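# Three arms set the enclosure upright in its bay

## Task

Get the enclosure standing upright on its base inside the marked bay, never letting it spin quickly. The arms are fixed at: arm1 x=-0.99 y=+0.32 z=+0.37 m, facing -2 degrees; arm2 x=-0.98 y=-0.32 z=+0.32 m, facing +0 degrees; arm3 x=+0.85 y=+0.00 z=+0.60 m, facing +179 degrees (angles counter-clockwise from +x). At the end every gripper must have released it and the arms must be out of the way. It only counts if the enclosure stays put without any robot holding it.

## Robot and tools

ROBOTS. There are three identical i2rt Big YAM arms: arm1, arm2 and arm3. Each has six joints, a two-finger gripper and a wrist camera. Their feet are fixed at the positions listed in the task, with headings in degrees counter-clockwise from +x. arm1 and arm2 stand on the -x side and face +x. arm3 stands on the +x side and faces back toward them. The hand can reach roughly 1.0 m out from the joint1 axis. With joints 1 and 6 at 0 and the hand level and pointing forward, the wrist camera sits above the hand and looks toward the fingertips. Two fixed room cameras, cam_high and cam_low, also give views.

FRAME. There is one shared scene frame. Its origin is on the floor and +z points up. The hand point lies midway between the fingertips. The hand's z axis runs along the fingers, and the fingers close along its y axis.

JOINTS. Every command sets absolute targets: a place to go, not an offset. Angles are in radians and the gripper opening is in metres. Ranges, with the tolerance for counting as arrived:
- joint1_rad: -2.879 to 2.879 (±0.045). Rotates the whole arm about its foot; positive is counter-clockwise seen from above; 0 points the arm along its foot's heading.
- joint2_rad: 0 to 3.141 (±0.14). Shoulder. At 0 the upper arm lies roughly level, pointing backward; increasing it lifts the arm up and over to the front.
- joint3_rad: 0 to 3.019 (±0.09). Elbow. 0 means fully folded; larger values open it.
- joint4_rad: -1.692 to 1.57 (±0.055). Hand pitch; positive tilts the fingers up.
- joint5_rad: -1.57 to 1.57 (±0.03). Sideways hand swing; positive goes to the arm's right.
- joint6_rad: -2.094 to 2.094 (±0.035). Hand roll; positive is clockwise when viewed from behind the hand.
- gripper_m: 0 to 0.093 (±0.003). The gap between the fingertips. Each finger pad grips with about 50 to 62 N at most, and some grippers grip with less.
Joints move at different speeds, so the hand can take a wide, curved route between two postures.

TOOLS.
- execute_actions: "actions" is a list holding one action, or an empty list to just read state and images. An action is an object keyed by "arm1", "arm2" and/or "arm3". Each key holds {"joints": {...}} with any subset of joint1_rad to joint6_rad and gripper_m, as absolute targets. Example: {"arm1": {"joints": {"gripper_m": 0.05}}, "arm2": {"joints": {"joint1_rad": 0.3}}}. All named motions begin together and may finish at different moments. A joint or arm you leave out can keep pushing toward its earlier target. "cameras" picks the images to return: arm1_cam_wrist, arm2_cam_wrist, arm3_cam_wrist, cam_high, cam_low, or "all". If you omit it or pass null, all cameras are returned; [] returns none. An unknown key, an unknown camera or an out-of-range value rejects the whole call, and then nothing moves.
- wait: "seconds" from 0 to 10. No new command is sent while the scene keeps running. It returns state and images.
- zoom_image: "camera" plus "region" [x0, y0, x1, y1] in image pixels, with (0,0) at the top left and at most 504x504. It works only on full images from the latest result. All cameras are 672x504.
- finished_scene: "scene" is the current scene number. It is final. Its result tells you whether the goal was met and gives the next task. A reply that contains no tool call ends everything.

READING RESULTS. The "pictures" line lists the cameras in the order of the images. joint_positions gives the actual joint values. Joint torques are listed in joint order without the gripper. They are raw drive output: never zero, offset and scaled per unit, noisy, and affected by friction. joint_status reports how each commanded motion ended:
- "off_target": the joint stopped short and may still be pushing.
- "contact_stop": the joint gave up its target and holds where it is.
- "time_out": it ran too long. It either keeps the target or takes a nearby one and keeps pushing.
- "not_followed": a self- and inter-arm collision guard blocked the arm's joints, usually with a "cause:" line. The gripper part of the command still runs. The arm may retry those targets later.
- "limit_stop_at_motor_heat": the arm stopped because of heat. Send the target again.
on_its_own lists what the robots did without being told in this call. Its "held at" value is the target a joint keeps, not the joint's position. To relieve a joint that is still pushing, command it to its reported position. A very small change of target may produce no motion. A joint carrying a load sags.

CAUTIONS. Arms do not stop when they touch something; they keep pressing, possibly hard. Long hard pressing heats motors. MOTOR HOT appears from 85 °C. At 100 °C an OVER-TEMPERATURE FAULT drops that arm until it cools. Once a call reports a stop, the rest of the calls in that reply are skipped. Two robots pressing hard against each other ends the run in failure, and a hard collision may too. The collision guard can act too late and ignores fingers, gripper housings and cameras. Nothing in the state tells you that arms are in contact, so check with the cameras. Knocking any object onto the floor or out of the work area fails the task. Loose objects are sometimes nudged by brief pushes. Avoid drops, slips, slams and fast rotation of the enclosure. The arms keep their last command while you compose a reply. Finish by opening the grippers and pulling the arms away, then confirm the enclosure stands on its own before you call finished_scene.

Each tool is called after "Call:" as name(argument=value, ...) on one line, values as JSON.

## Session

I'll start by looking at the scene.

Call:
execute_actions(actions=[])

Scene clock: 0.00 s.
Joint torques (N m, as the arm reports them, + toward a larger angle): no reading
arm1.joint_positions: joint1_rad=-0.325 joint2_rad=+0.457 joint3_rad=+1.358 joint4_rad=-1.152 joint5_rad=+0.168 joint6_rad=+0.134 gripper_m=+0.094
arm1.joint_status: not commanded
arm1.hand: x=-0.8315 y=+0.2294 z=+0.9737 quat_wxyz=(-0.603, -0.244, -0.747, +0.138) (m; scene frame)
arm2.joint_positions: joint1_rad=-0.376 joint2_rad=+0.591 joint3_rad=+1.331 joint4_rad=-1.466 joint5_rad=+0.011 joint6_rad=-0.418 gripper_m=+0.095
arm2.joint_status: not commanded
arm2.hand: x=-0.7776 y=-0.4011 z=+0.8129 quat_wxyz=(-0.370, +0.019, -0.915, +0.160) (m; scene frame)
arm3.joint_positions: joint1_rad=+0.131 joint2_rad=+0.451 joint3_rad=+1.403 joint4_rad=-1.445 joint5_rad=-0.300 joint6_rad=-0.287 gripper_m=+0.095
arm3.joint_status: not commanded
arm3.hand: x=+0.7155 y=-0.0693 z=+1.1597 quat_wxyz=(+0.080, +0.817, +0.244, -0.517) (m; scene frame)
pictures: arm1_cam_wrist, arm2_cam_wrist, arm3_cam_wrist, cam_high, cam_low
Images, in order (width x height): arm1_cam_wrist 672x504, arm2_cam_wrist 672x504, arm3_cam_wrist 672x504, cam_high 672x504, cam_low 672x504.

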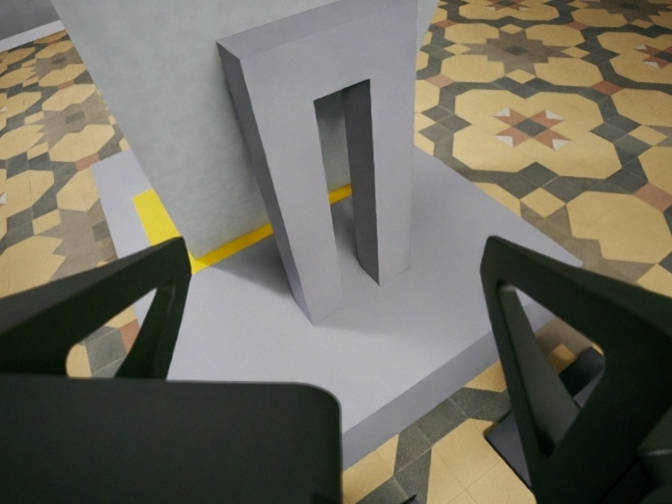

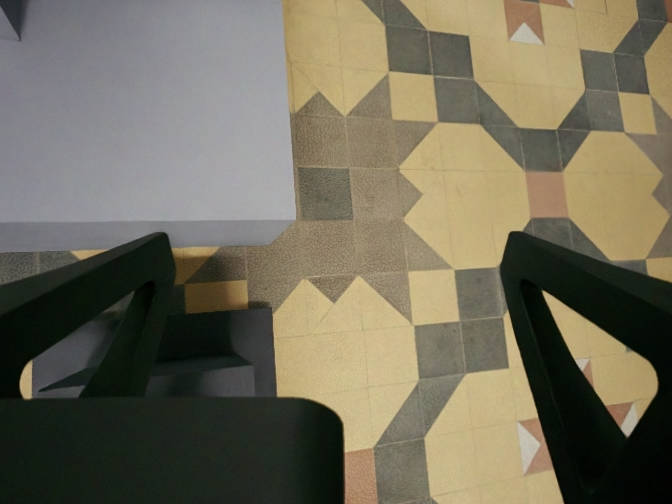

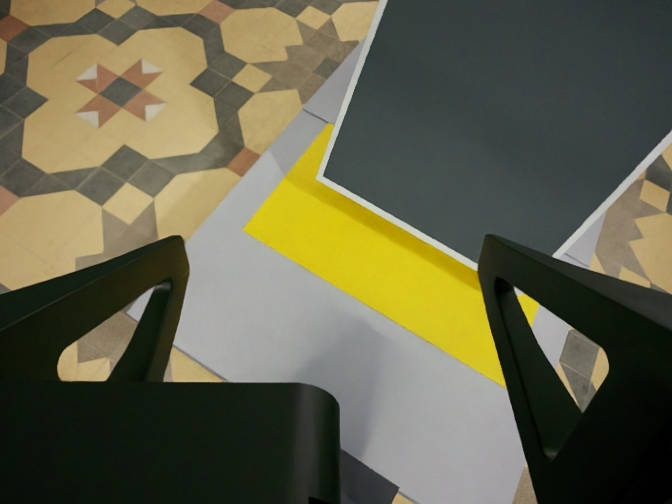

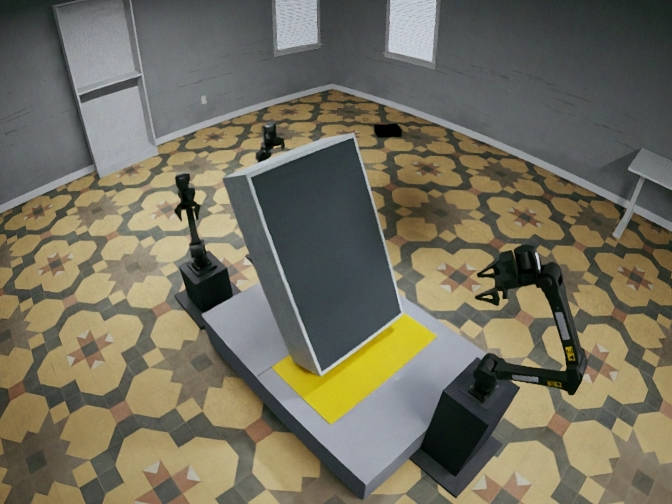

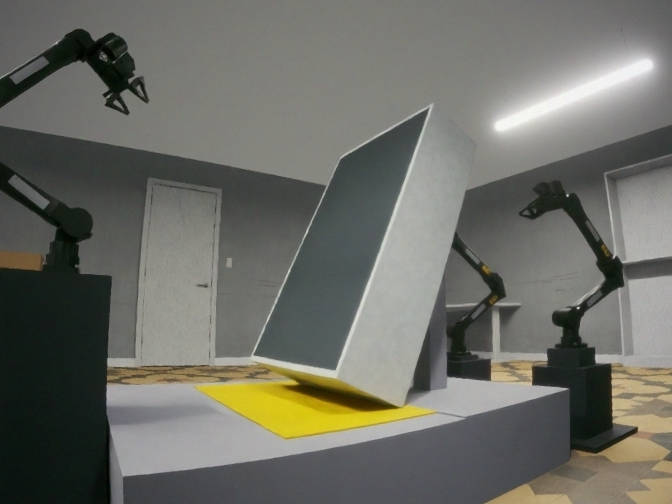

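Call:
zoom_image(camera="cam_high", region=[150, 110, 600, 500])

Call:
zoom_image(camera="cam_low", region=[180, 80, 672, 504])

Region (150, 110, 600, 500) of cam_high's 672x504 image, scaled by 1.120, with more detail than that image has; it fills the top 437 rows of this view, and the rest is white.

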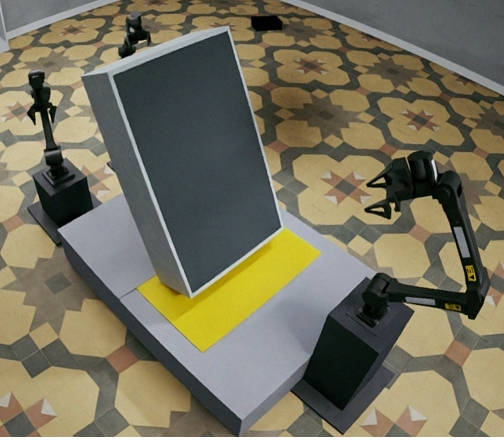

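Region (180, 80, 672, 504) of cam_low's 672x504 image, scaled by 1.024, with more detail than that image has; it fills the top 434 rows of this view, and the rest is white.

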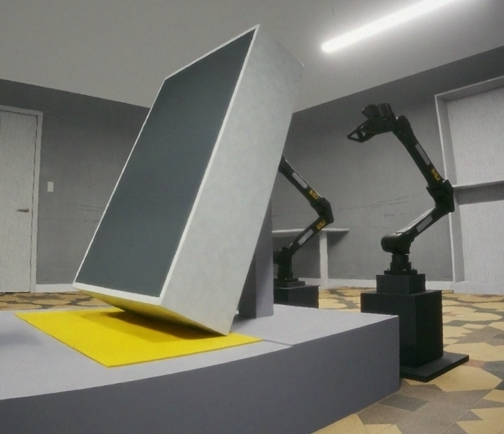

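Call:
execute_actions(actions=[{"arm1": {"joints": {"joint4_rad": -0.752}}, "arm2": {"joints": {"joint3_rad": 1.631}}, "arm3": {"joints": {"joint2_rad": 0.801}}}], cameras=["cam_high", "cam_low"])

Scene clock: 5.60 s.
Joint torques (N m, as the arm reports them, + toward a larger angle): arm1=[-0.73  6.3   7.09  2.52 -0.19 -0.1 ] | arm2=[-0.67  6.94  9.67  1.75 -0.02  0.05] | arm3=[-0.45 -0.34 11.94  1.46 -0.13 -0.02]
arm1.joint_positions: joint1_rad=-0.325 joint2_rad=+0.457 joint3_rad=+1.358 joint4_rad=-0.767 joint5_rad=+0.168 joint6_rad=+0.134 gripper_m=+0.094
arm1.joint_status: all done
arm1.hand: x=-0.8271 y=+0.2279 z=+1.0668 quat_wxyz=(-0.742, -0.222, -0.616, +0.143) (m; scene frame)
arm2.joint_positions: joint1_rad=-0.376 joint2_rad=+0.586 joint3_rad=+1.610 joint4_rad=-1.466 joint5_rad=+0.011 joint6_rad=-0.418 gripper_m=+0.095
arm2.joint_status: all done
arm2.hand: x=-0.8189 y=-0.3848 z=+0.9390 quat_wxyz=(-0.486, +0.017, -0.849, +0.208) (m; scene frame)
arm3.joint_positions: joint1_rad=+0.131 joint2_rad=+0.803 joint3_rad=+1.403 joint4_rad=-1.445 joint5_rad=-0.300 joint6_rad=-0.287 gripper_m=+0.095
arm3.joint_status: all done
arm3.hand: x=+0.5770 y=-0.0839 z=+1.0923 quat_wxyz=(+0.105, +0.896, +0.235, -0.362) (m; scene frame)
pictures: cam_high, cam_low
Images, in order (width x height): cam_high 672x504, cam_low 672x504.

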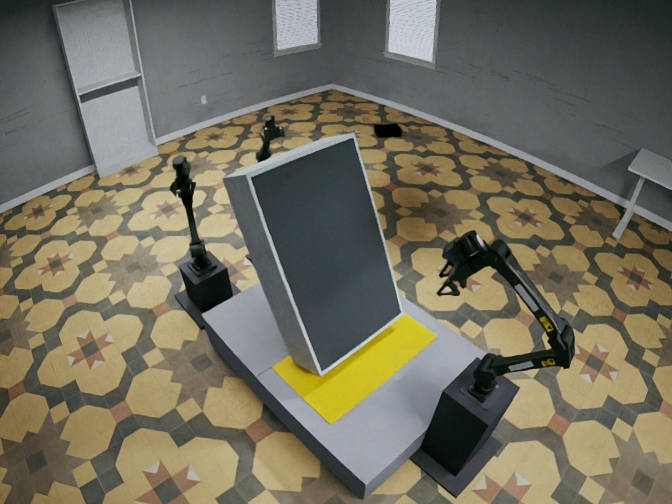

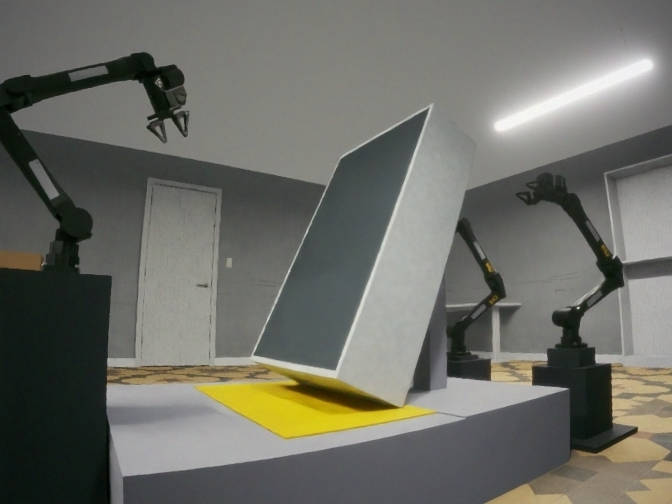

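Call:
execute_actions(actions=[{"arm1": {"joints": {"joint1_rad": -0.215, "joint2_rad": 0.456, "joint3_rad": 0.815, "joint4_rad": -0.009, "joint5_rad": 0.0, "joint6_rad": 0.0, "gripper_m": 0.0}}, "arm2": {"joints": {"joint1_rad": 0.25, "joint2_rad": 0.544, "joint3_rad": 0.969, "joint4_rad": -0.075, "joint5_rad": 0.0, "joint6_rad": 0.0, "gripper_m": 0.0}}, "arm3": {"joints": {"joint1_rad": 0.017, "joint2_rad": 1.588, "joint3_rad": 1.285, "joint4_rad": 0.103, "joint5_rad": 0.0, "joint6_rad": 0.0, "gripper_m": 0.0}}}])

Scene clock: 10.37 s.
Joint torques (N m, as the arm reports them, + toward a larger angle): arm1=[-0.9   0.67  8.24  2.44 -0.3  -0.08] | arm2=[ 0.19  2.37 11.91  2.03 -0.1   0.16] | arm3=[ -0.59 -14.79  11.73   2.83   0.13   0.13]
arm1.joint_positions: joint1_rad=-0.224 joint2_rad=+0.462 joint3_rad=+0.819 joint4_rad=-0.023 joint5_rad=+0.004 joint6_rad=+0.010 gripper_m=+0.001
arm1.joint_status: all done
arm1.hand: x=-0.7008 y=+0.2422 z=+0.9512 quat_wxyz=(-0.810, -0.080, -0.571, +0.106) (m; scene frame)
arm2.joint_positions: joint1_rad=+0.240 joint2_rad=+0.552 joint3_rad=+0.963 joint4_rad=-0.090 joint5_rad=+0.002 joint6_rad=-0.014 gripper_m=+0.001
arm2.joint_status: all done
arm2.hand: x=-0.6621 y=-0.2464 z=+0.9368 quat_wxyz=(-0.802, +0.072, -0.586, -0.094) (m; scene frame)
arm3.joint_positions: joint1_rad=+0.018 joint2_rad=+1.591 joint3_rad=+1.284 joint4_rad=+0.076 joint5_rad=-0.002 joint6_rad=-0.015 gripper_m=+0.001
arm3.joint_status: all done
arm3.hand: x=+0.1498 y=+0.0003 z=+0.9415 quat_wxyz=(-0.007, +0.784, +0.007, -0.621) (m; scene frame)
pictures: arm1_cam_wrist, arm2_cam_wrist, arm3_cam_wrist, cam_high, cam_low
Images, in order (width x height): arm1_cam_wrist 672x504, arm2_cam_wrist 672x504, arm3_cam_wrist 672x504, cam_high 672x504, cam_low 672x504.

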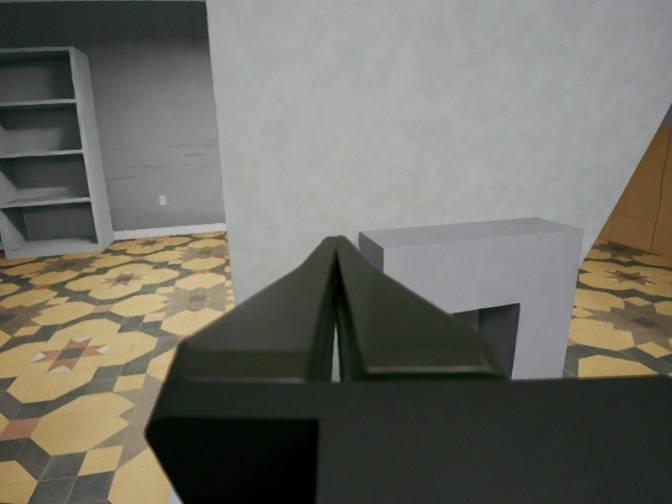

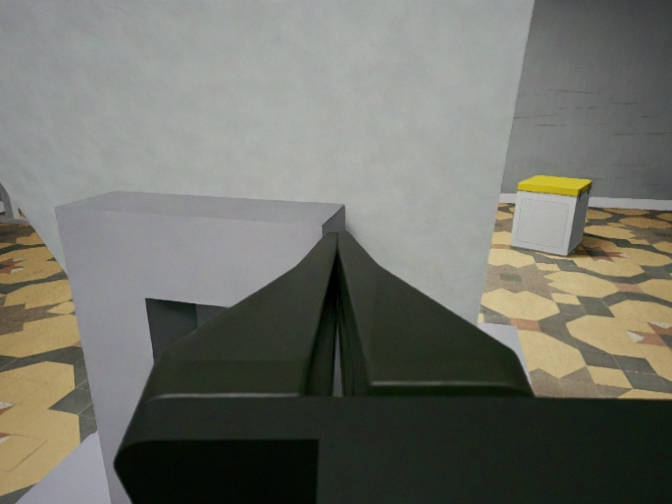

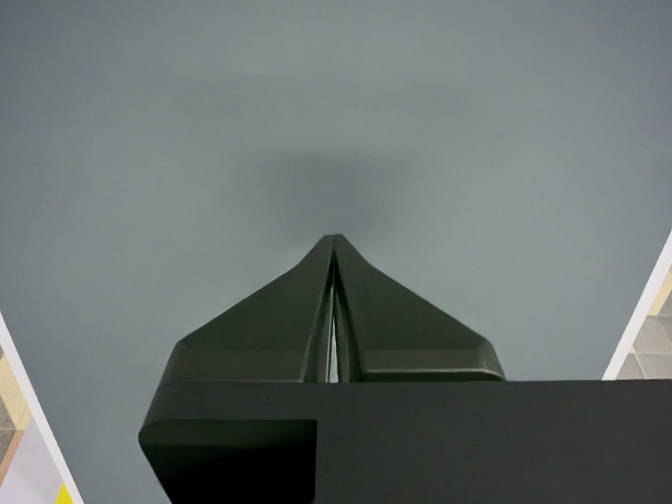

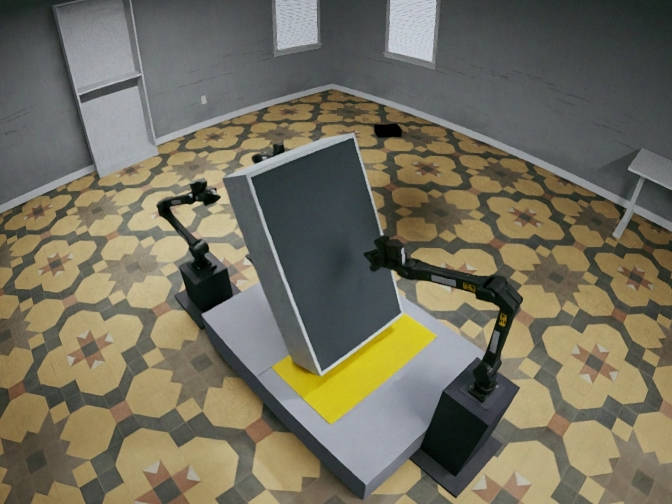

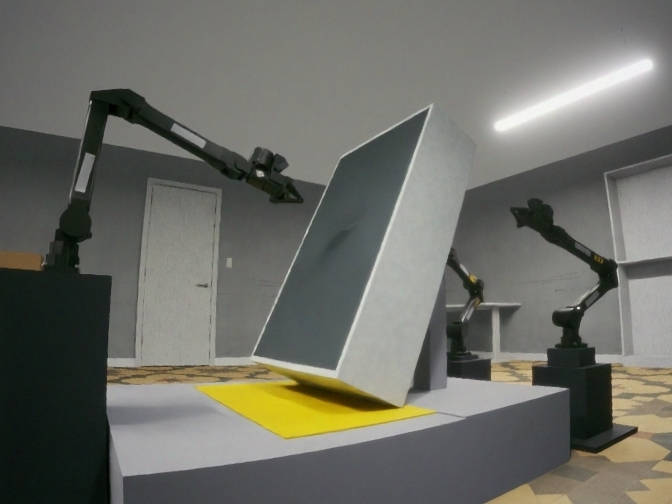

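Call:
zoom_image(camera="arm1_cam_wrist", region=[200, 150, 672, 400])

Call:
zoom_image(camera="cam_low", region=[230, 90, 630, 440])

Region (200, 150, 672, 400) of arm1_cam_wrist's 672x504 image, scaled by 1.068, with more detail than that image has; it fills the top 267 rows of this view, and the rest is white.

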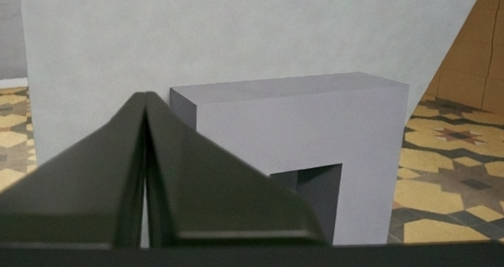

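Region (230, 90, 630, 440) of cam_low's 672x504 image, scaled by 1.260, with more detail than that image has; it fills the top 441 rows of this view, and the rest is white.

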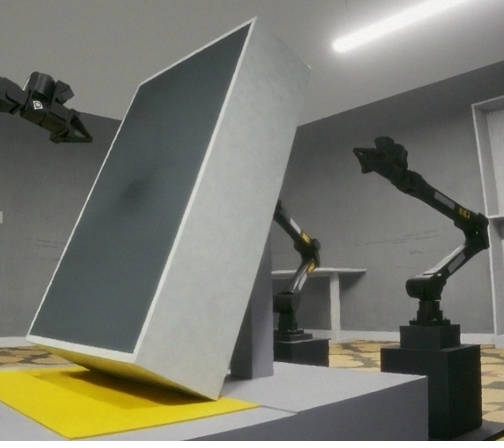

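Call:
execute_actions(actions=[{"arm1": {"joints": {"joint1_rad": -0.14, "joint2_rad": 1.06, "joint3_rad": 1.014, "joint4_rad": 0.446}}, "arm2": {"joints": {"joint1_rad": 0.18, "joint2_rad": 1.005, "joint3_rad": 1.127, "joint4_rad": 0.278}}, "arm3": {"joints": {"joint2_rad": 1.911, "joint3_rad": 1.549, "joint4_rad": -0.088}}}])

Scene clock: 14.80 s.
Joint torques (N m, as the arm reports them, + toward a larger angle): arm1=[-0.38 -9.1   9.86  2.31 -0.21 -0.12] | arm2=[-1.39 -4.49 14.32  1.92 -0.09  0.16] | arm3=[ -0.64 -19.32  15.76   1.08   0.13   0.13]
arm1.joint_positions: joint1_rad=-0.149 joint2_rad=+1.069 joint3_rad=+0.998 joint4_rad=+0.433 joint5_rad=+0.002 joint6_rad=+0.010 gripper_m=+0.001
arm1.joint_status: all done
arm1.hand: x=-0.4924 y=+0.2254 z=+0.9343 quat_wxyz=(-0.822, -0.056, -0.562, +0.076) (m; scene frame)
arm2.joint_positions: joint1_rad=+0.190 joint2_rad=+1.017 joint3_rad=+1.105 joint4_rad=+0.264 joint5_rad=+0.002 joint6_rad=-0.014 gripper_m=+0.001
arm2.joint_status: all done
arm2.hand: x=-0.4892 y=-0.2287 z=+0.9246 quat_wxyz=(-0.813, +0.056, -0.575, -0.075) (m; scene frame)
arm3.joint_positions: joint1_rad=+0.018 joint2_rad=+1.914 joint3_rad=+1.499 joint4_rad=-0.075 joint5_rad=-0.002 joint6_rad=-0.015 gripper_m=+0.001
arm3.joint_status: all done
arm3.hand: x=+0.0708 y=+0.0016 z=+0.8000 quat_wxyz=(-0.007, +0.857, +0.007, -0.515) (m; scene frame)
pictures: arm1_cam_wrist, arm2_cam_wrist, arm3_cam_wrist, cam_high, cam_low
Images, in order (width x height): arm1_cam_wrist 672x504, arm2_cam_wrist 672x504, arm3_cam_wrist 672x504, cam_high 672x504, cam_low 672x504.

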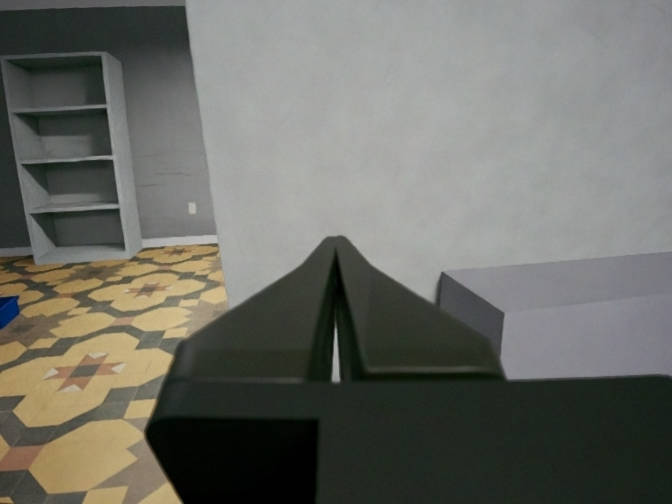

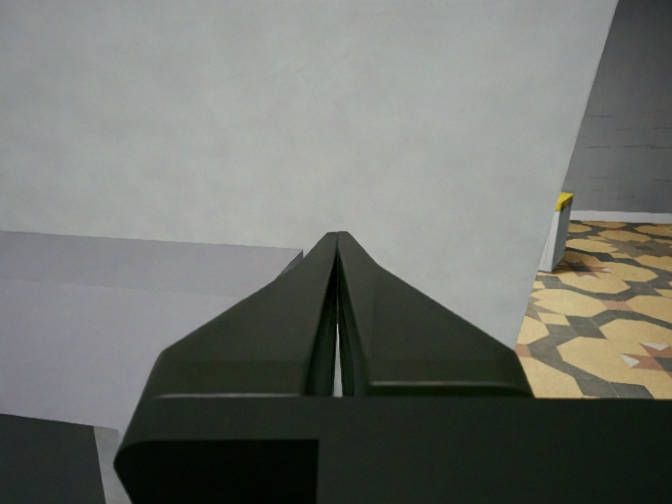

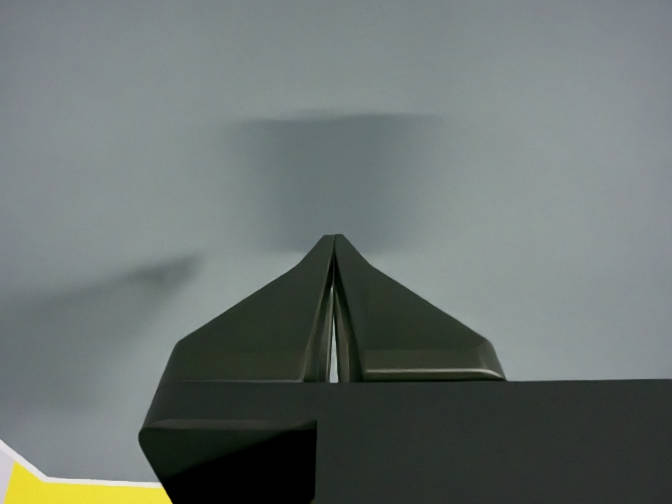

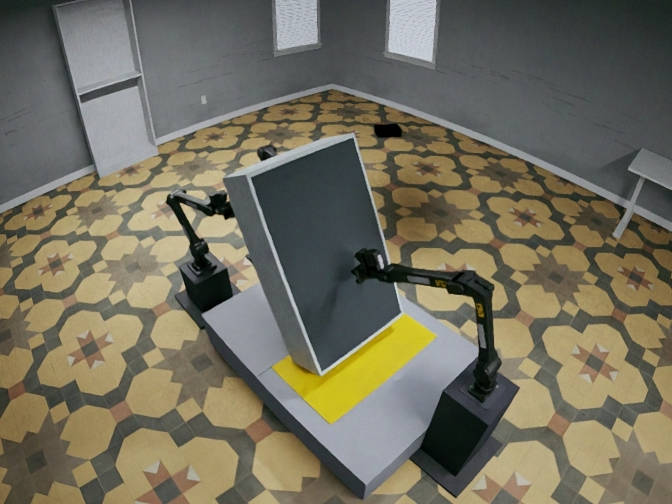

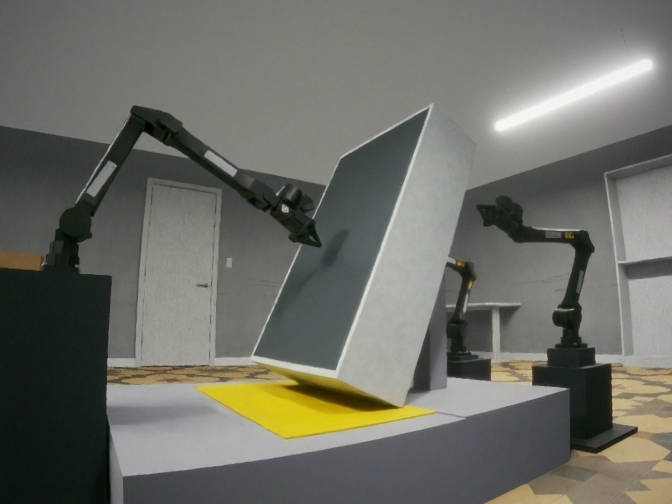

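Call:
execute_actions(actions=[], cameras=[])

Scene clock: 16.40 s.
Joint torques (N m, as the arm reports them, + toward a larger angle): arm1=[-0.25 -8.97 10.07  2.36 -0.21 -0.14] | arm2=[-1.42 -4.54 14.31  1.93 -0.09  0.16] | arm3=[ -0.56 -19.29  15.79   1.14   0.13   0.13]
arm1.joint_positions: joint1_rad=-0.149 joint2_rad=+1.069 joint3_rad=+0.998 joint4_rad=+0.433 joint5_rad=+0.002 joint6_rad=+0.010 gripper_m=+0.001
arm1.joint_status: all done
arm1.hand: x=-0.4924 y=+0.2254 z=+0.9343 quat_wxyz=(-0.822, -0.056, -0.562, +0.076) (m; scene frame)
arm2.joint_positions: joint1_rad=+0.190 joint2_rad=+1.017 joint3_rad=+1.105 joint4_rad=+0.264 joint5_rad=+0.002 joint6_rad=-0.014 gripper_m=+0.001
arm2.joint_status: all done
arm2.hand: x=-0.4892 y=-0.2287 z=+0.9246 quat_wxyz=(-0.813, +0.056, -0.575, -0.075) (m; scene frame)
arm3.joint_positions: joint1_rad=+0.018 joint2_rad=+1.914 joint3_rad=+1.499 joint4_rad=-0.075 joint5_rad=-0.002 joint6_rad=-0.015 gripper_m=+0.001
arm3.joint_status: all done
arm3.hand: x=+0.0708 y=+0.0016 z=+0.8000 quat_wxyz=(-0.007, +0.857, +0.007, -0.515) (m; scene frame)
pictures: none
No camera images: the call's "cameras" was empty. Leave "cameras" out to get every camera's image.

Call:
execute_actions(actions=[{"arm1": {"joints": {"joint2_rad": 1.159, "joint3_rad": 1.127, "joint4_rad": 0.431}}, "arm2": {"joints": {"joint2_rad": 1.101, "joint3_rad": 1.259, "joint4_rad": 0.242}}, "arm3": {"joints": {"joint2_rad": 2.054, "joint3_rad": 1.768, "joint4_rad": -0.164}}}], cameras=["cam_low", "cam_high", "arm3_cam_wrist"])

Scene clock: 18.13 s.
Joint torques (N m, as the arm reports them, + toward a larger angle): arm1=[-0.1  -9.22 12.48  1.83 -0.15 -0.11] | arm2=[-1.45 -4.74 18.06  1.28 -0.09  0.16] | arm3=[ -0.59 -18.5   17.3    0.9    0.13   0.13]
arm1.joint_positions: joint1_rad=-0.149 joint2_rad=+1.151 joint3_rad=+1.077 joint4_rad=+0.433 joint5_rad=+0.002 joint6_rad=+0.010 gripper_m=+0.001
arm1.joint_status: all done
arm1.hand: x=-0.4625 y=+0.2197 z=+0.9416 quat_wxyz=(-0.821, -0.056, -0.563, +0.076) (m; scene frame)
arm2.joint_positions: joint1_rad=+0.190 joint2_rad=+1.099 joint3_rad=+1.201 joint4_rad=+0.247 joint5_rad=+0.002 joint6_rad=-0.014 gripper_m=+0.001
arm2.joint_status: all done
arm2.hand: x=-0.4596 y=-0.2230 z=+0.9386 quat_wxyz=(-0.812, +0.057, -0.576, -0.074) (m; scene frame)
arm3.joint_positions: joint1_rad=+0.018 joint2_rad=+2.020 joint3_rad=+1.706 joint4_rad=-0.144 joint5_rad=-0.002 joint6_rad=-0.015 gripper_m=+0.001
arm3.joint_status: all done
arm3.hand: x=+0.0193 y=+0.0016 z=+0.8210 quat_wxyz=(-0.007, +0.849, +0.007, -0.528) (m; scene frame)
pictures: arm3_cam_wrist, cam_high, cam_low
Images, in order (width x height): arm3_cam_wrist 672x504, cam_high 672x504, cam_low 672x504.

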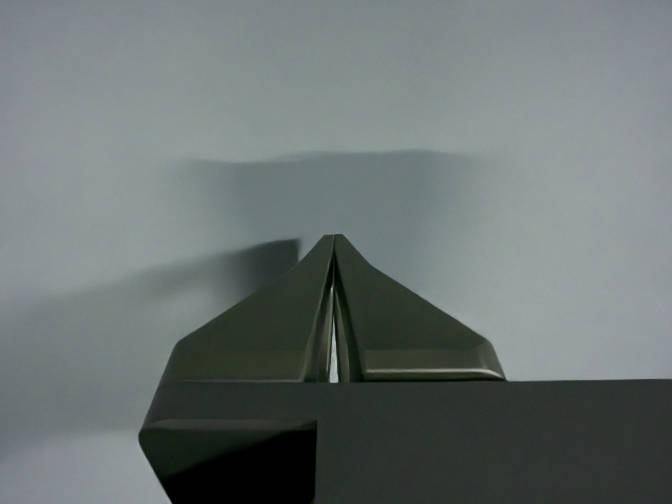

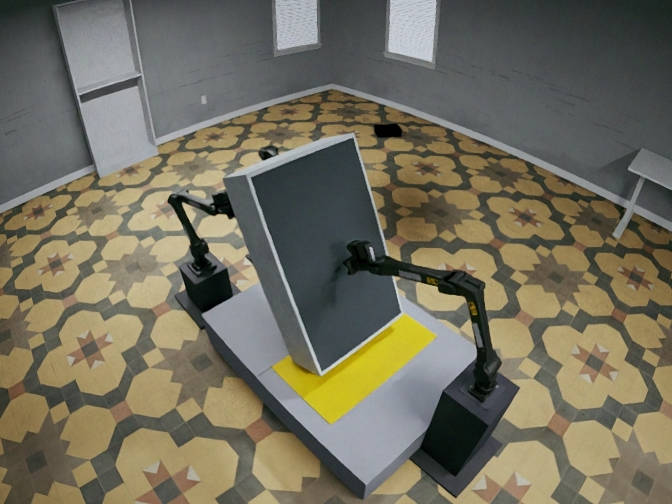

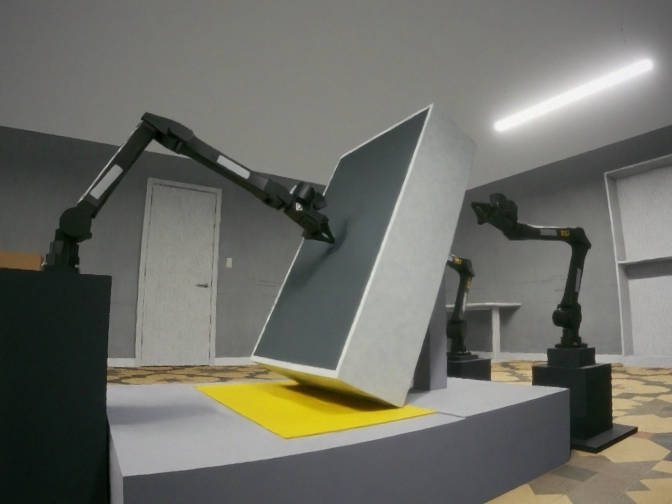

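Call:
execute_actions(actions=[], cameras=["arm1_cam_wrist", "arm2_cam_wrist"])

Scene clock: 18.63 s.
Joint torques (N m, as the arm reports them, + toward a larger angle): arm1=[-0.7  -8.22 12.66  2.11 -0.22 -0.16] | arm2=[-1.56 -4.74 17.99  1.24 -0.1   0.15] | arm3=[ -0.51 -18.48  17.32   0.92   0.13   0.13]
arm1.joint_positions: joint1_rad=-0.149 joint2_rad=+1.151 joint3_rad=+1.077 joint4_rad=+0.433 joint5_rad=+0.002 joint6_rad=+0.010 gripper_m=+0.001
arm1.joint_status: all done
arm1.hand: x=-0.4625 y=+0.2197 z=+0.9416 quat_wxyz=(-0.821, -0.056, -0.563, +0.076) (m; scene frame)
arm2.joint_positions: joint1_rad=+0.190 joint2_rad=+1.099 joint3_rad=+1.201 joint4_rad=+0.247 joint5_rad=+0.002 joint6_rad=-0.014 gripper_m=+0.001
arm2.joint_status: all done
arm2.hand: x=-0.4596 y=-0.2230 z=+0.9386 quat_wxyz=(-0.812, +0.057, -0.576, -0.074) (m; scene frame)
arm3.joint_positions: joint1_rad=+0.018 joint2_rad=+2.020 joint3_rad=+1.706 joint4_rad=-0.144 joint5_rad=-0.002 joint6_rad=-0.015 gripper_m=+0.001
arm3.joint_status: all done
arm3.hand: x=+0.0193 y=+0.0016 z=+0.8210 quat_wxyz=(-0.007, +0.849, +0.007, -0.528) (m; scene frame)
pictures: arm1_cam_wrist, arm2_cam_wrist
Images, in order (width x height): arm1_cam_wrist 672x504, arm2_cam_wrist 672x504.

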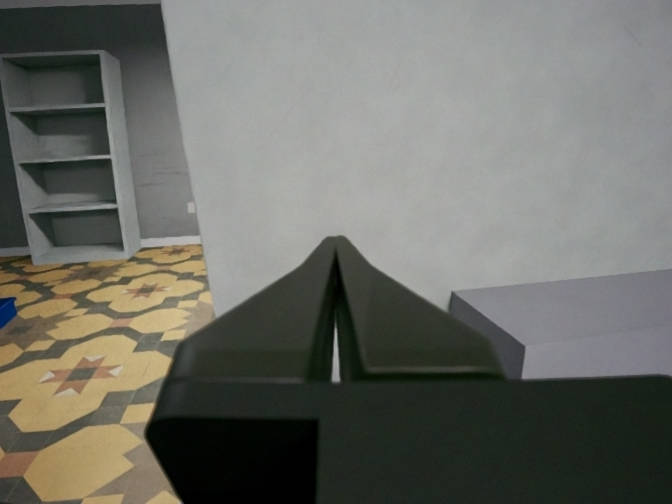

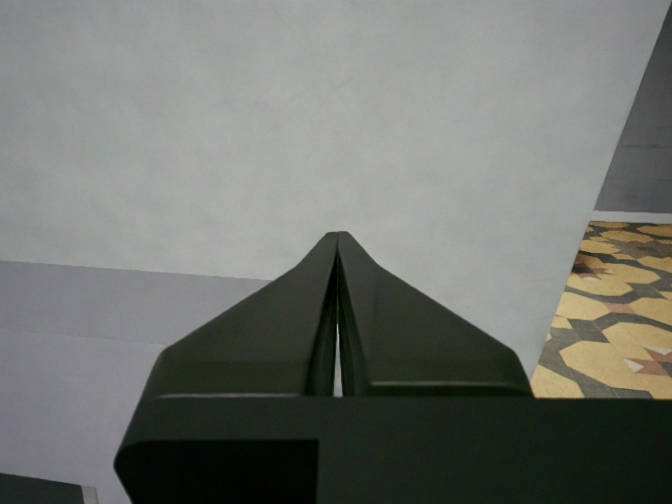

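Call:
execute_actions(actions=[{"arm1": {"joints": {"joint2_rad": 1.327, "joint3_rad": 1.304, "joint4_rad": 0.40}}, "arm2": {"joints": {"joint2_rad": 1.258, "joint3_rad": 1.435, "joint4_rad": 0.22}}}], cameras=["cam_low", "arm1_cam_wrist", "arm3_cam_wrist"])

Scene clock: 20.77 s.
Joint torques (N m, as the arm reports them, + toward a larger angle): arm1=[ -0.3  -12.73  12.48   2.03  -0.25  -0.21] | arm2=[-1.49 -7.27 17.78  1.34 -0.09  0.16] | arm3=[ -0.6  -18.43  17.32   0.91   0.13   0.13]
arm1.joint_positions: joint1_rad=-0.149 joint2_rad=+1.321 joint3_rad=+1.253 joint4_rad=+0.404 joint5_rad=+0.002 joint6_rad=+0.010 gripper_m=+0.001
arm1.joint_status: all done
arm1.hand: x=-0.3970 y=+0.2071 z=+0.9492 quat_wxyz=(-0.815, -0.057, -0.572, +0.075) (m; scene frame)
arm2.joint_positions: joint1_rad=+0.190 joint2_rad=+1.259 joint3_rad=+1.380 joint4_rad=+0.222 joint5_rad=+0.002 joint6_rad=-0.014 gripper_m=+0.001
arm2.joint_status: all done
arm2.hand: x=-0.4009 y=-0.2116 z=+0.9568 quat_wxyz=(-0.810, +0.057, -0.579, -0.074) (m; scene frame)
arm3.joint_positions: joint1_rad=+0.018 joint2_rad=+2.020 joint3_rad=+1.706 joint4_rad=-0.144 joint5_rad=-0.002 joint6_rad=-0.015 gripper_m=+0.001
arm3.joint_status: not commanded
arm3.hand: x=+0.0193 y=+0.0016 z=+0.8210 quat_wxyz=(-0.007, +0.849, +0.007, -0.528) (m; scene frame)
pictures: arm1_cam_wrist, arm3_cam_wrist, cam_low
Images, in order (width x height): arm1_cam_wrist 672x504, arm3_cam_wrist 672x504, cam_low 672x504.

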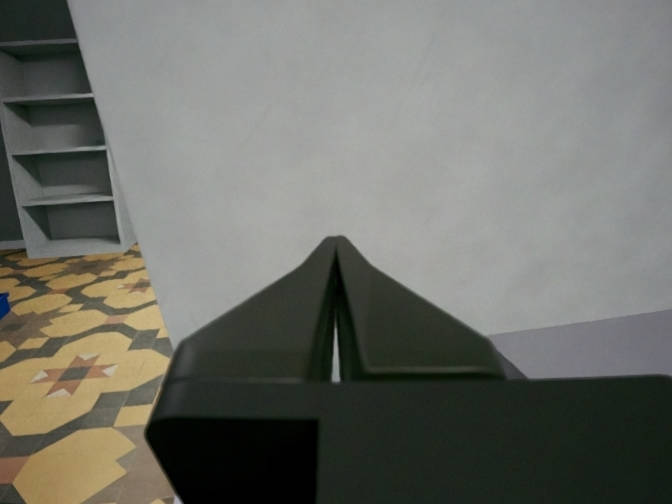

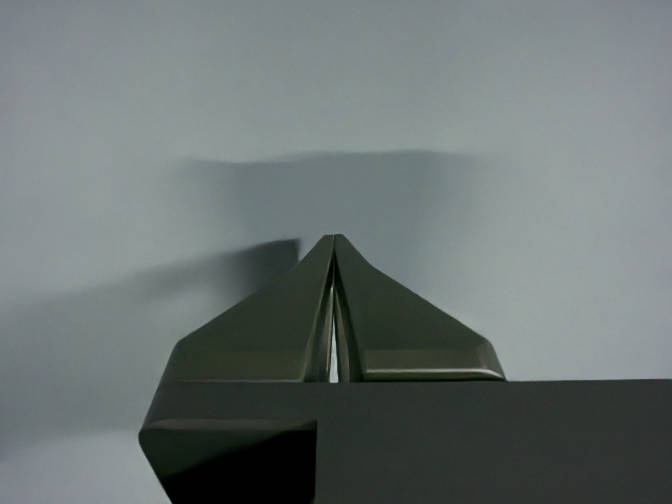

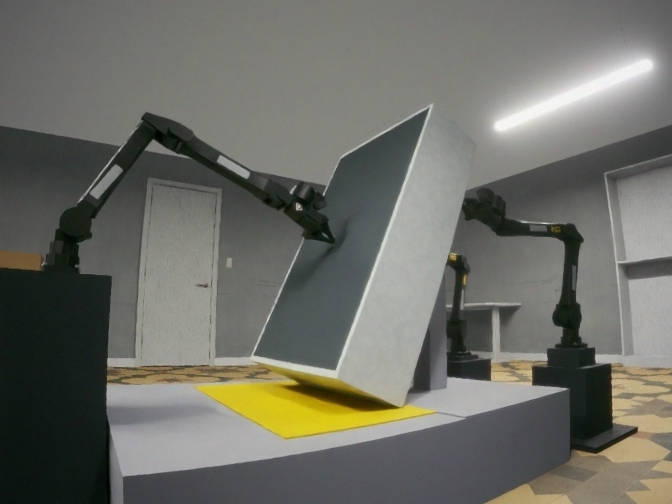

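Call:
execute_actions(actions=[{"arm1": {"joints": {"joint2_rad": 1.41, "joint3_rad": 1.421, "joint4_rad": 0.365}}, "arm2": {"joints": {"joint2_rad": 1.356, "joint3_rad": 1.54, "joint4_rad": 0.21}}, "arm3": {"joints": {"joint2_rad": 2.087, "joint3_rad": 2.106, "joint4_rad": -0.39}}}], cameras=["cam_low", "cam_high", "arm3_cam_wrist"])

Scene clock: 23.77 s.
Joint torques (N m, as the arm reports them, + toward a larger angle): arm1=[  0.4  -11.99  13.05   1.67  -0.2   -0.16] | arm2=[-1.51 -7.72 17.27  1.31 -0.08  0.16] | arm3=[ -0.59 -20.94  15.71   0.97   0.13   0.13]
arm1.joint_positions: joint1_rad=-0.149 joint2_rad=+1.391 joint3_rad=+1.366 joint4_rad=+0.374 joint5_rad=+0.002 joint6_rad=+0.010 gripper_m=+0.001
arm1.joint_status: all done
arm1.hand: x=-0.3709 y=+0.2021 z=+0.9695 quat_wxyz=(-0.818, -0.057, -0.567, +0.076) (m; scene frame)
arm2.joint_positions: joint1_rad=+0.190 joint2_rad=+1.350 joint3_rad=+1.489 joint4_rad=+0.213 joint5_rad=+0.002 joint6_rad=-0.014 gripper_m=+0.001
arm2.joint_status: all done
arm2.hand: x=-0.3682 y=-0.2053 z=+0.9685 quat_wxyz=(-0.813, +0.056, -0.575, -0.075) (m; scene frame)
arm3.joint_positions: joint1_rad=+0.018 joint2_rad=+2.069 joint3_rad=+2.069 joint4_rad=-0.372 joint5_rad=-0.002 joint6_rad=-0.014 gripper_m=+0.001
arm3.joint_status: all done
arm3.hand: x=-0.0227 y=+0.0009 z=+0.9479 quat_wxyz=(-0.007, +0.825, +0.007, -0.565) (m; scene frame)
pictures: arm3_cam_wrist, cam_high, cam_low
Images, in order (width x height): arm3_cam_wrist 672x504, cam_high 672x504, cam_low 672x504.

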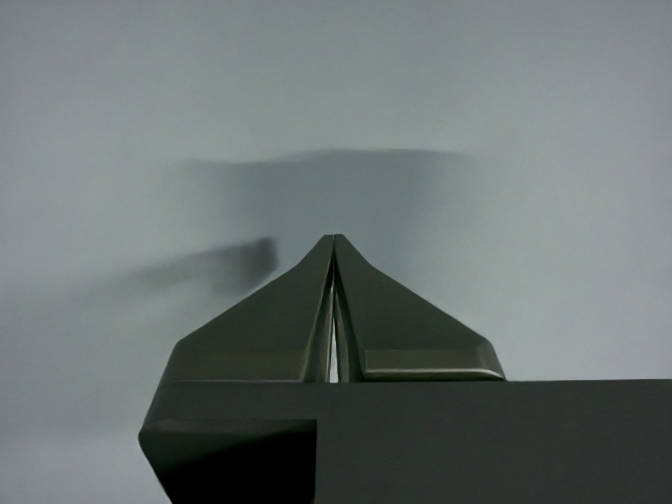

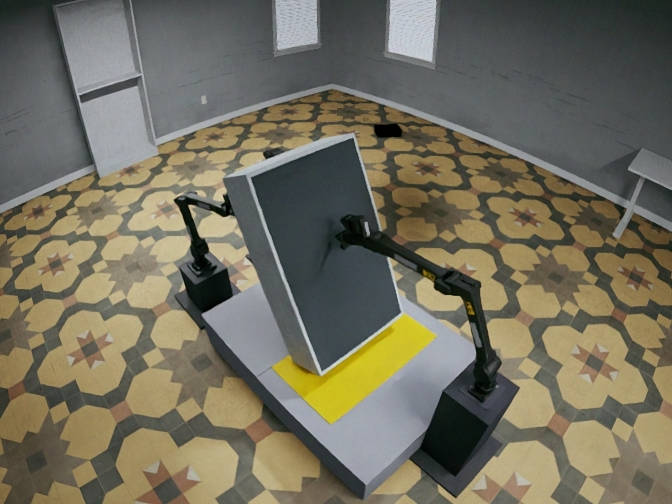

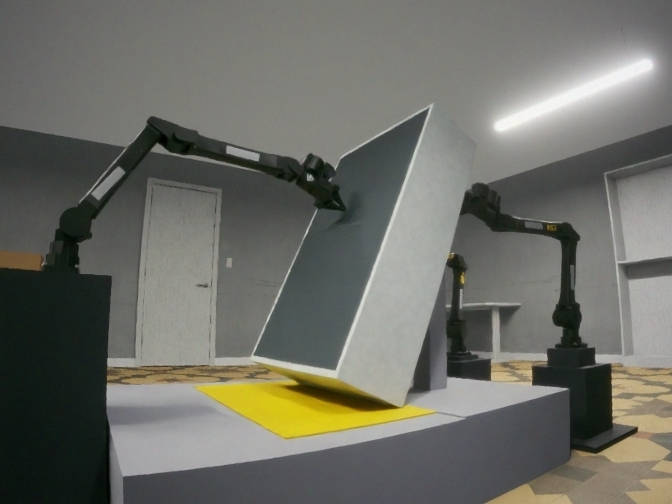

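Call:
execute_actions(actions=[{"arm1": {"joints": {"joint2_rad": 1.49, "joint3_rad": 1.523, "joint4_rad": 0.29}}, "arm2": {"joints": {"joint2_rad": 1.436, "joint3_rad": 1.642, "joint4_rad": 0.13}}, "arm3": {"joints": {"joint2_rad": 2.03, "joint3_rad": 2.142, "joint4_rad": -0.445}}}], cameras=["cam_low", "cam_high", "arm3_cam_wrist"])

Scene clock: 25.67 s.
Joint torques (N m, as the arm reports them, + toward a larger angle): arm1=[-0.57 -9.89 13.9   1.41 -0.08 -0.17] | arm2=[-1.46 -8.   17.6   1.45 -0.01  0.15] | arm3=[ -0.65 -24.31  18.27   0.94   0.13   0.13]
arm1.joint_positions: joint1_rad=-0.146 joint2_rad=+1.443 joint3_rad=+1.461 joint4_rad=+0.300 joint5_rad=-0.002 joint6_rad=+0.010 gripper_m=+0.001
arm1.joint_status: all done
arm1.hand: x=-0.3487 y=+0.2006 z=+0.9788 quat_wxyz=(-0.810, -0.055, -0.580, +0.073) (m; scene frame)
arm2.joint_positions: joint1_rad=+0.190 joint2_rad=+1.419 joint3_rad=+1.588 joint4_rad=+0.131 joint5_rad=+0.000 joint6_rad=-0.014 gripper_m=+0.001
arm2.joint_status: all done
arm2.hand: x=-0.3399 y=-0.1996 z=+0.9677 quat_wxyz=(-0.798, +0.059, -0.595, -0.074) (m; scene frame)
arm3.joint_positions: joint1_rad=+0.018 joint2_rad=+2.057 joint3_rad=+2.078 joint4_rad=-0.425 joint5_rad=-0.002 joint6_rad=-0.014 gripper_m=+0.001
arm3.joint_status: all done
arm3.hand: x=-0.0160 y=+0.0009 z=+0.9504 quat_wxyz=(-0.007, +0.834, +0.007, -0.551) (m; scene frame)
pictures: arm3_cam_wrist, cam_high, cam_low
Images, in order (width x height): arm3_cam_wrist 672x504, cam_high 672x504, cam_low 672x504.

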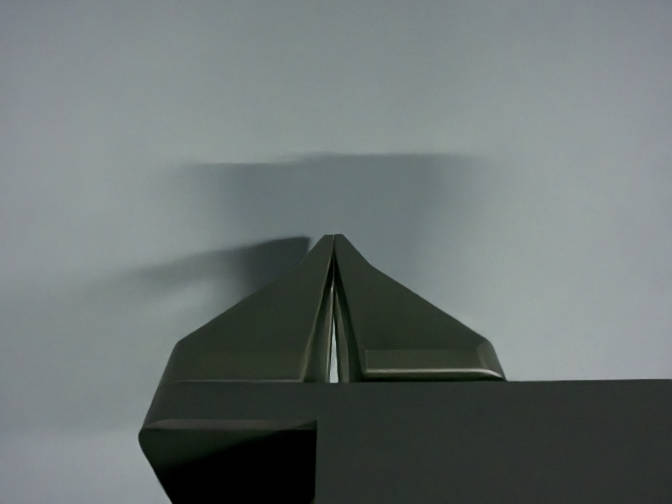

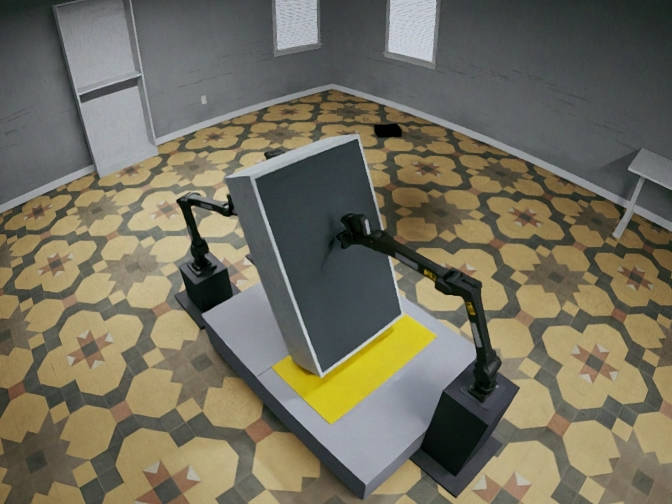

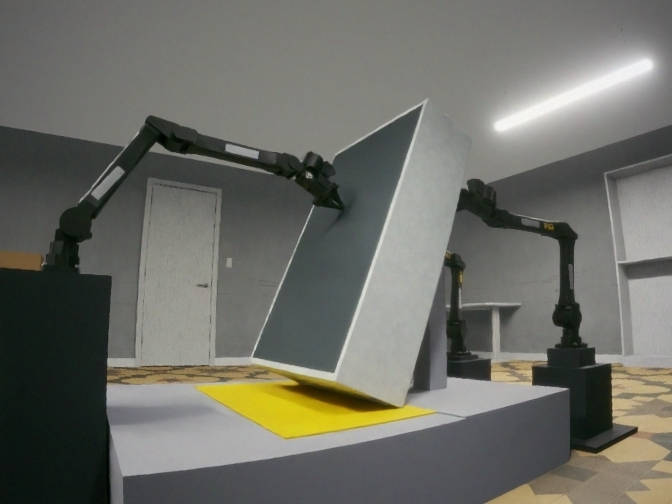

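Call:
execute_actions(actions=[{"arm1": {"joints": {"joint2_rad": 1.588, "joint3_rad": 1.686, "joint4_rad": 0.19}}, "arm2": {"joints": {"joint2_rad": 1.533, "joint3_rad": 1.815, "joint4_rad": 0.03}}, "arm3": {"joints": {"joint2_rad": 1.911, "joint3_rad": 1.894, "joint4_rad": -0.277}}}], cameras=["cam_low", "cam_high", "arm3_cam_wrist"])

Scene clock: 28.60 s.
Joint torques (N m, as the arm reports them, + toward a larger angle): arm1=[ -0.45 -15.75  12.78   2.37  -0.19  -0.17] | arm2=[ -1.37 -10.65  17.88   1.38  -0.05   0.15] | arm3=[ -0.62 -18.84  11.29   2.63   0.13   0.13]
arm1.joint_positions: joint1_rad=-0.142 joint2_rad=+1.567 joint3_rad=+1.636 joint4_rad=+0.175 joint5_rad=+0.000 joint6_rad=+0.009 gripper_m=+0.001
arm1.joint_status: all done
arm1.hand: x=-0.2976 y=+0.1931 z=+0.9763 quat_wxyz=(-0.788, -0.058, -0.609, +0.070) (m; scene frame)
arm2.joint_positions: joint1_rad=+0.190 joint2_rad=+1.528 joint3_rad=+1.757 joint4_rad=+0.033 joint5_rad=+0.001 joint6_rad=-0.013 gripper_m=+0.001
arm2.joint_status: all done
arm2.hand: x=-0.3007 y=-0.1922 z=+0.9775 quat_wxyz=(-0.786, +0.060, -0.610, -0.073) (m; scene frame)
arm3.joint_positions: joint1_rad=+0.018 joint2_rad=+1.895 joint3_rad=+1.904 joint4_rad=-0.299 joint5_rad=-0.002 joint6_rad=-0.014 gripper_m=+0.001
arm3.joint_status: all done
arm3.hand: x=+0.0263 y=+0.0003 z=+1.0068 quat_wxyz=(-0.007, +0.801, +0.007, -0.598) (m; scene frame)
pictures: arm3_cam_wrist, cam_high, cam_low
Images, in order (width x height): arm3_cam_wrist 672x504, cam_high 672x504, cam_low 672x504.

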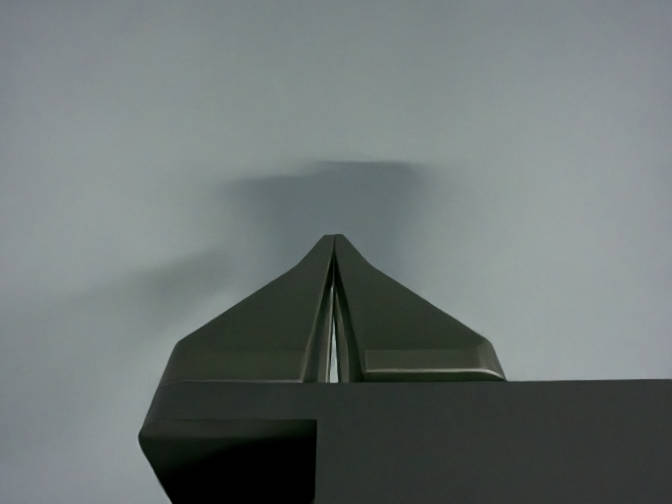

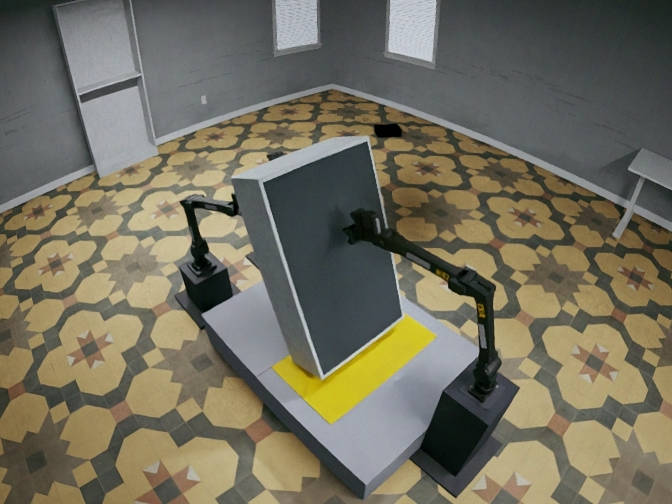

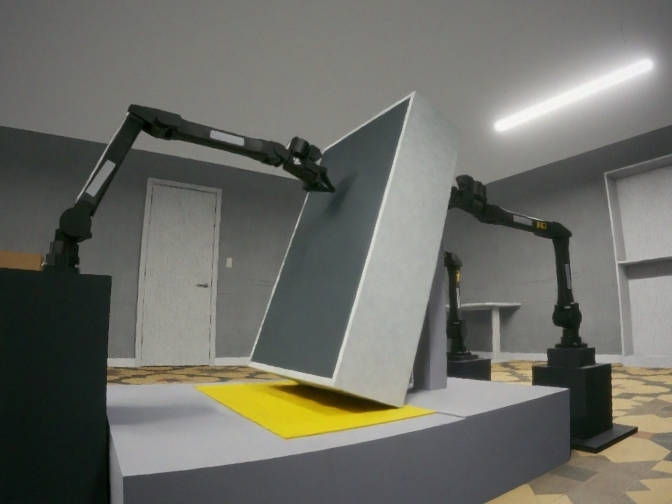

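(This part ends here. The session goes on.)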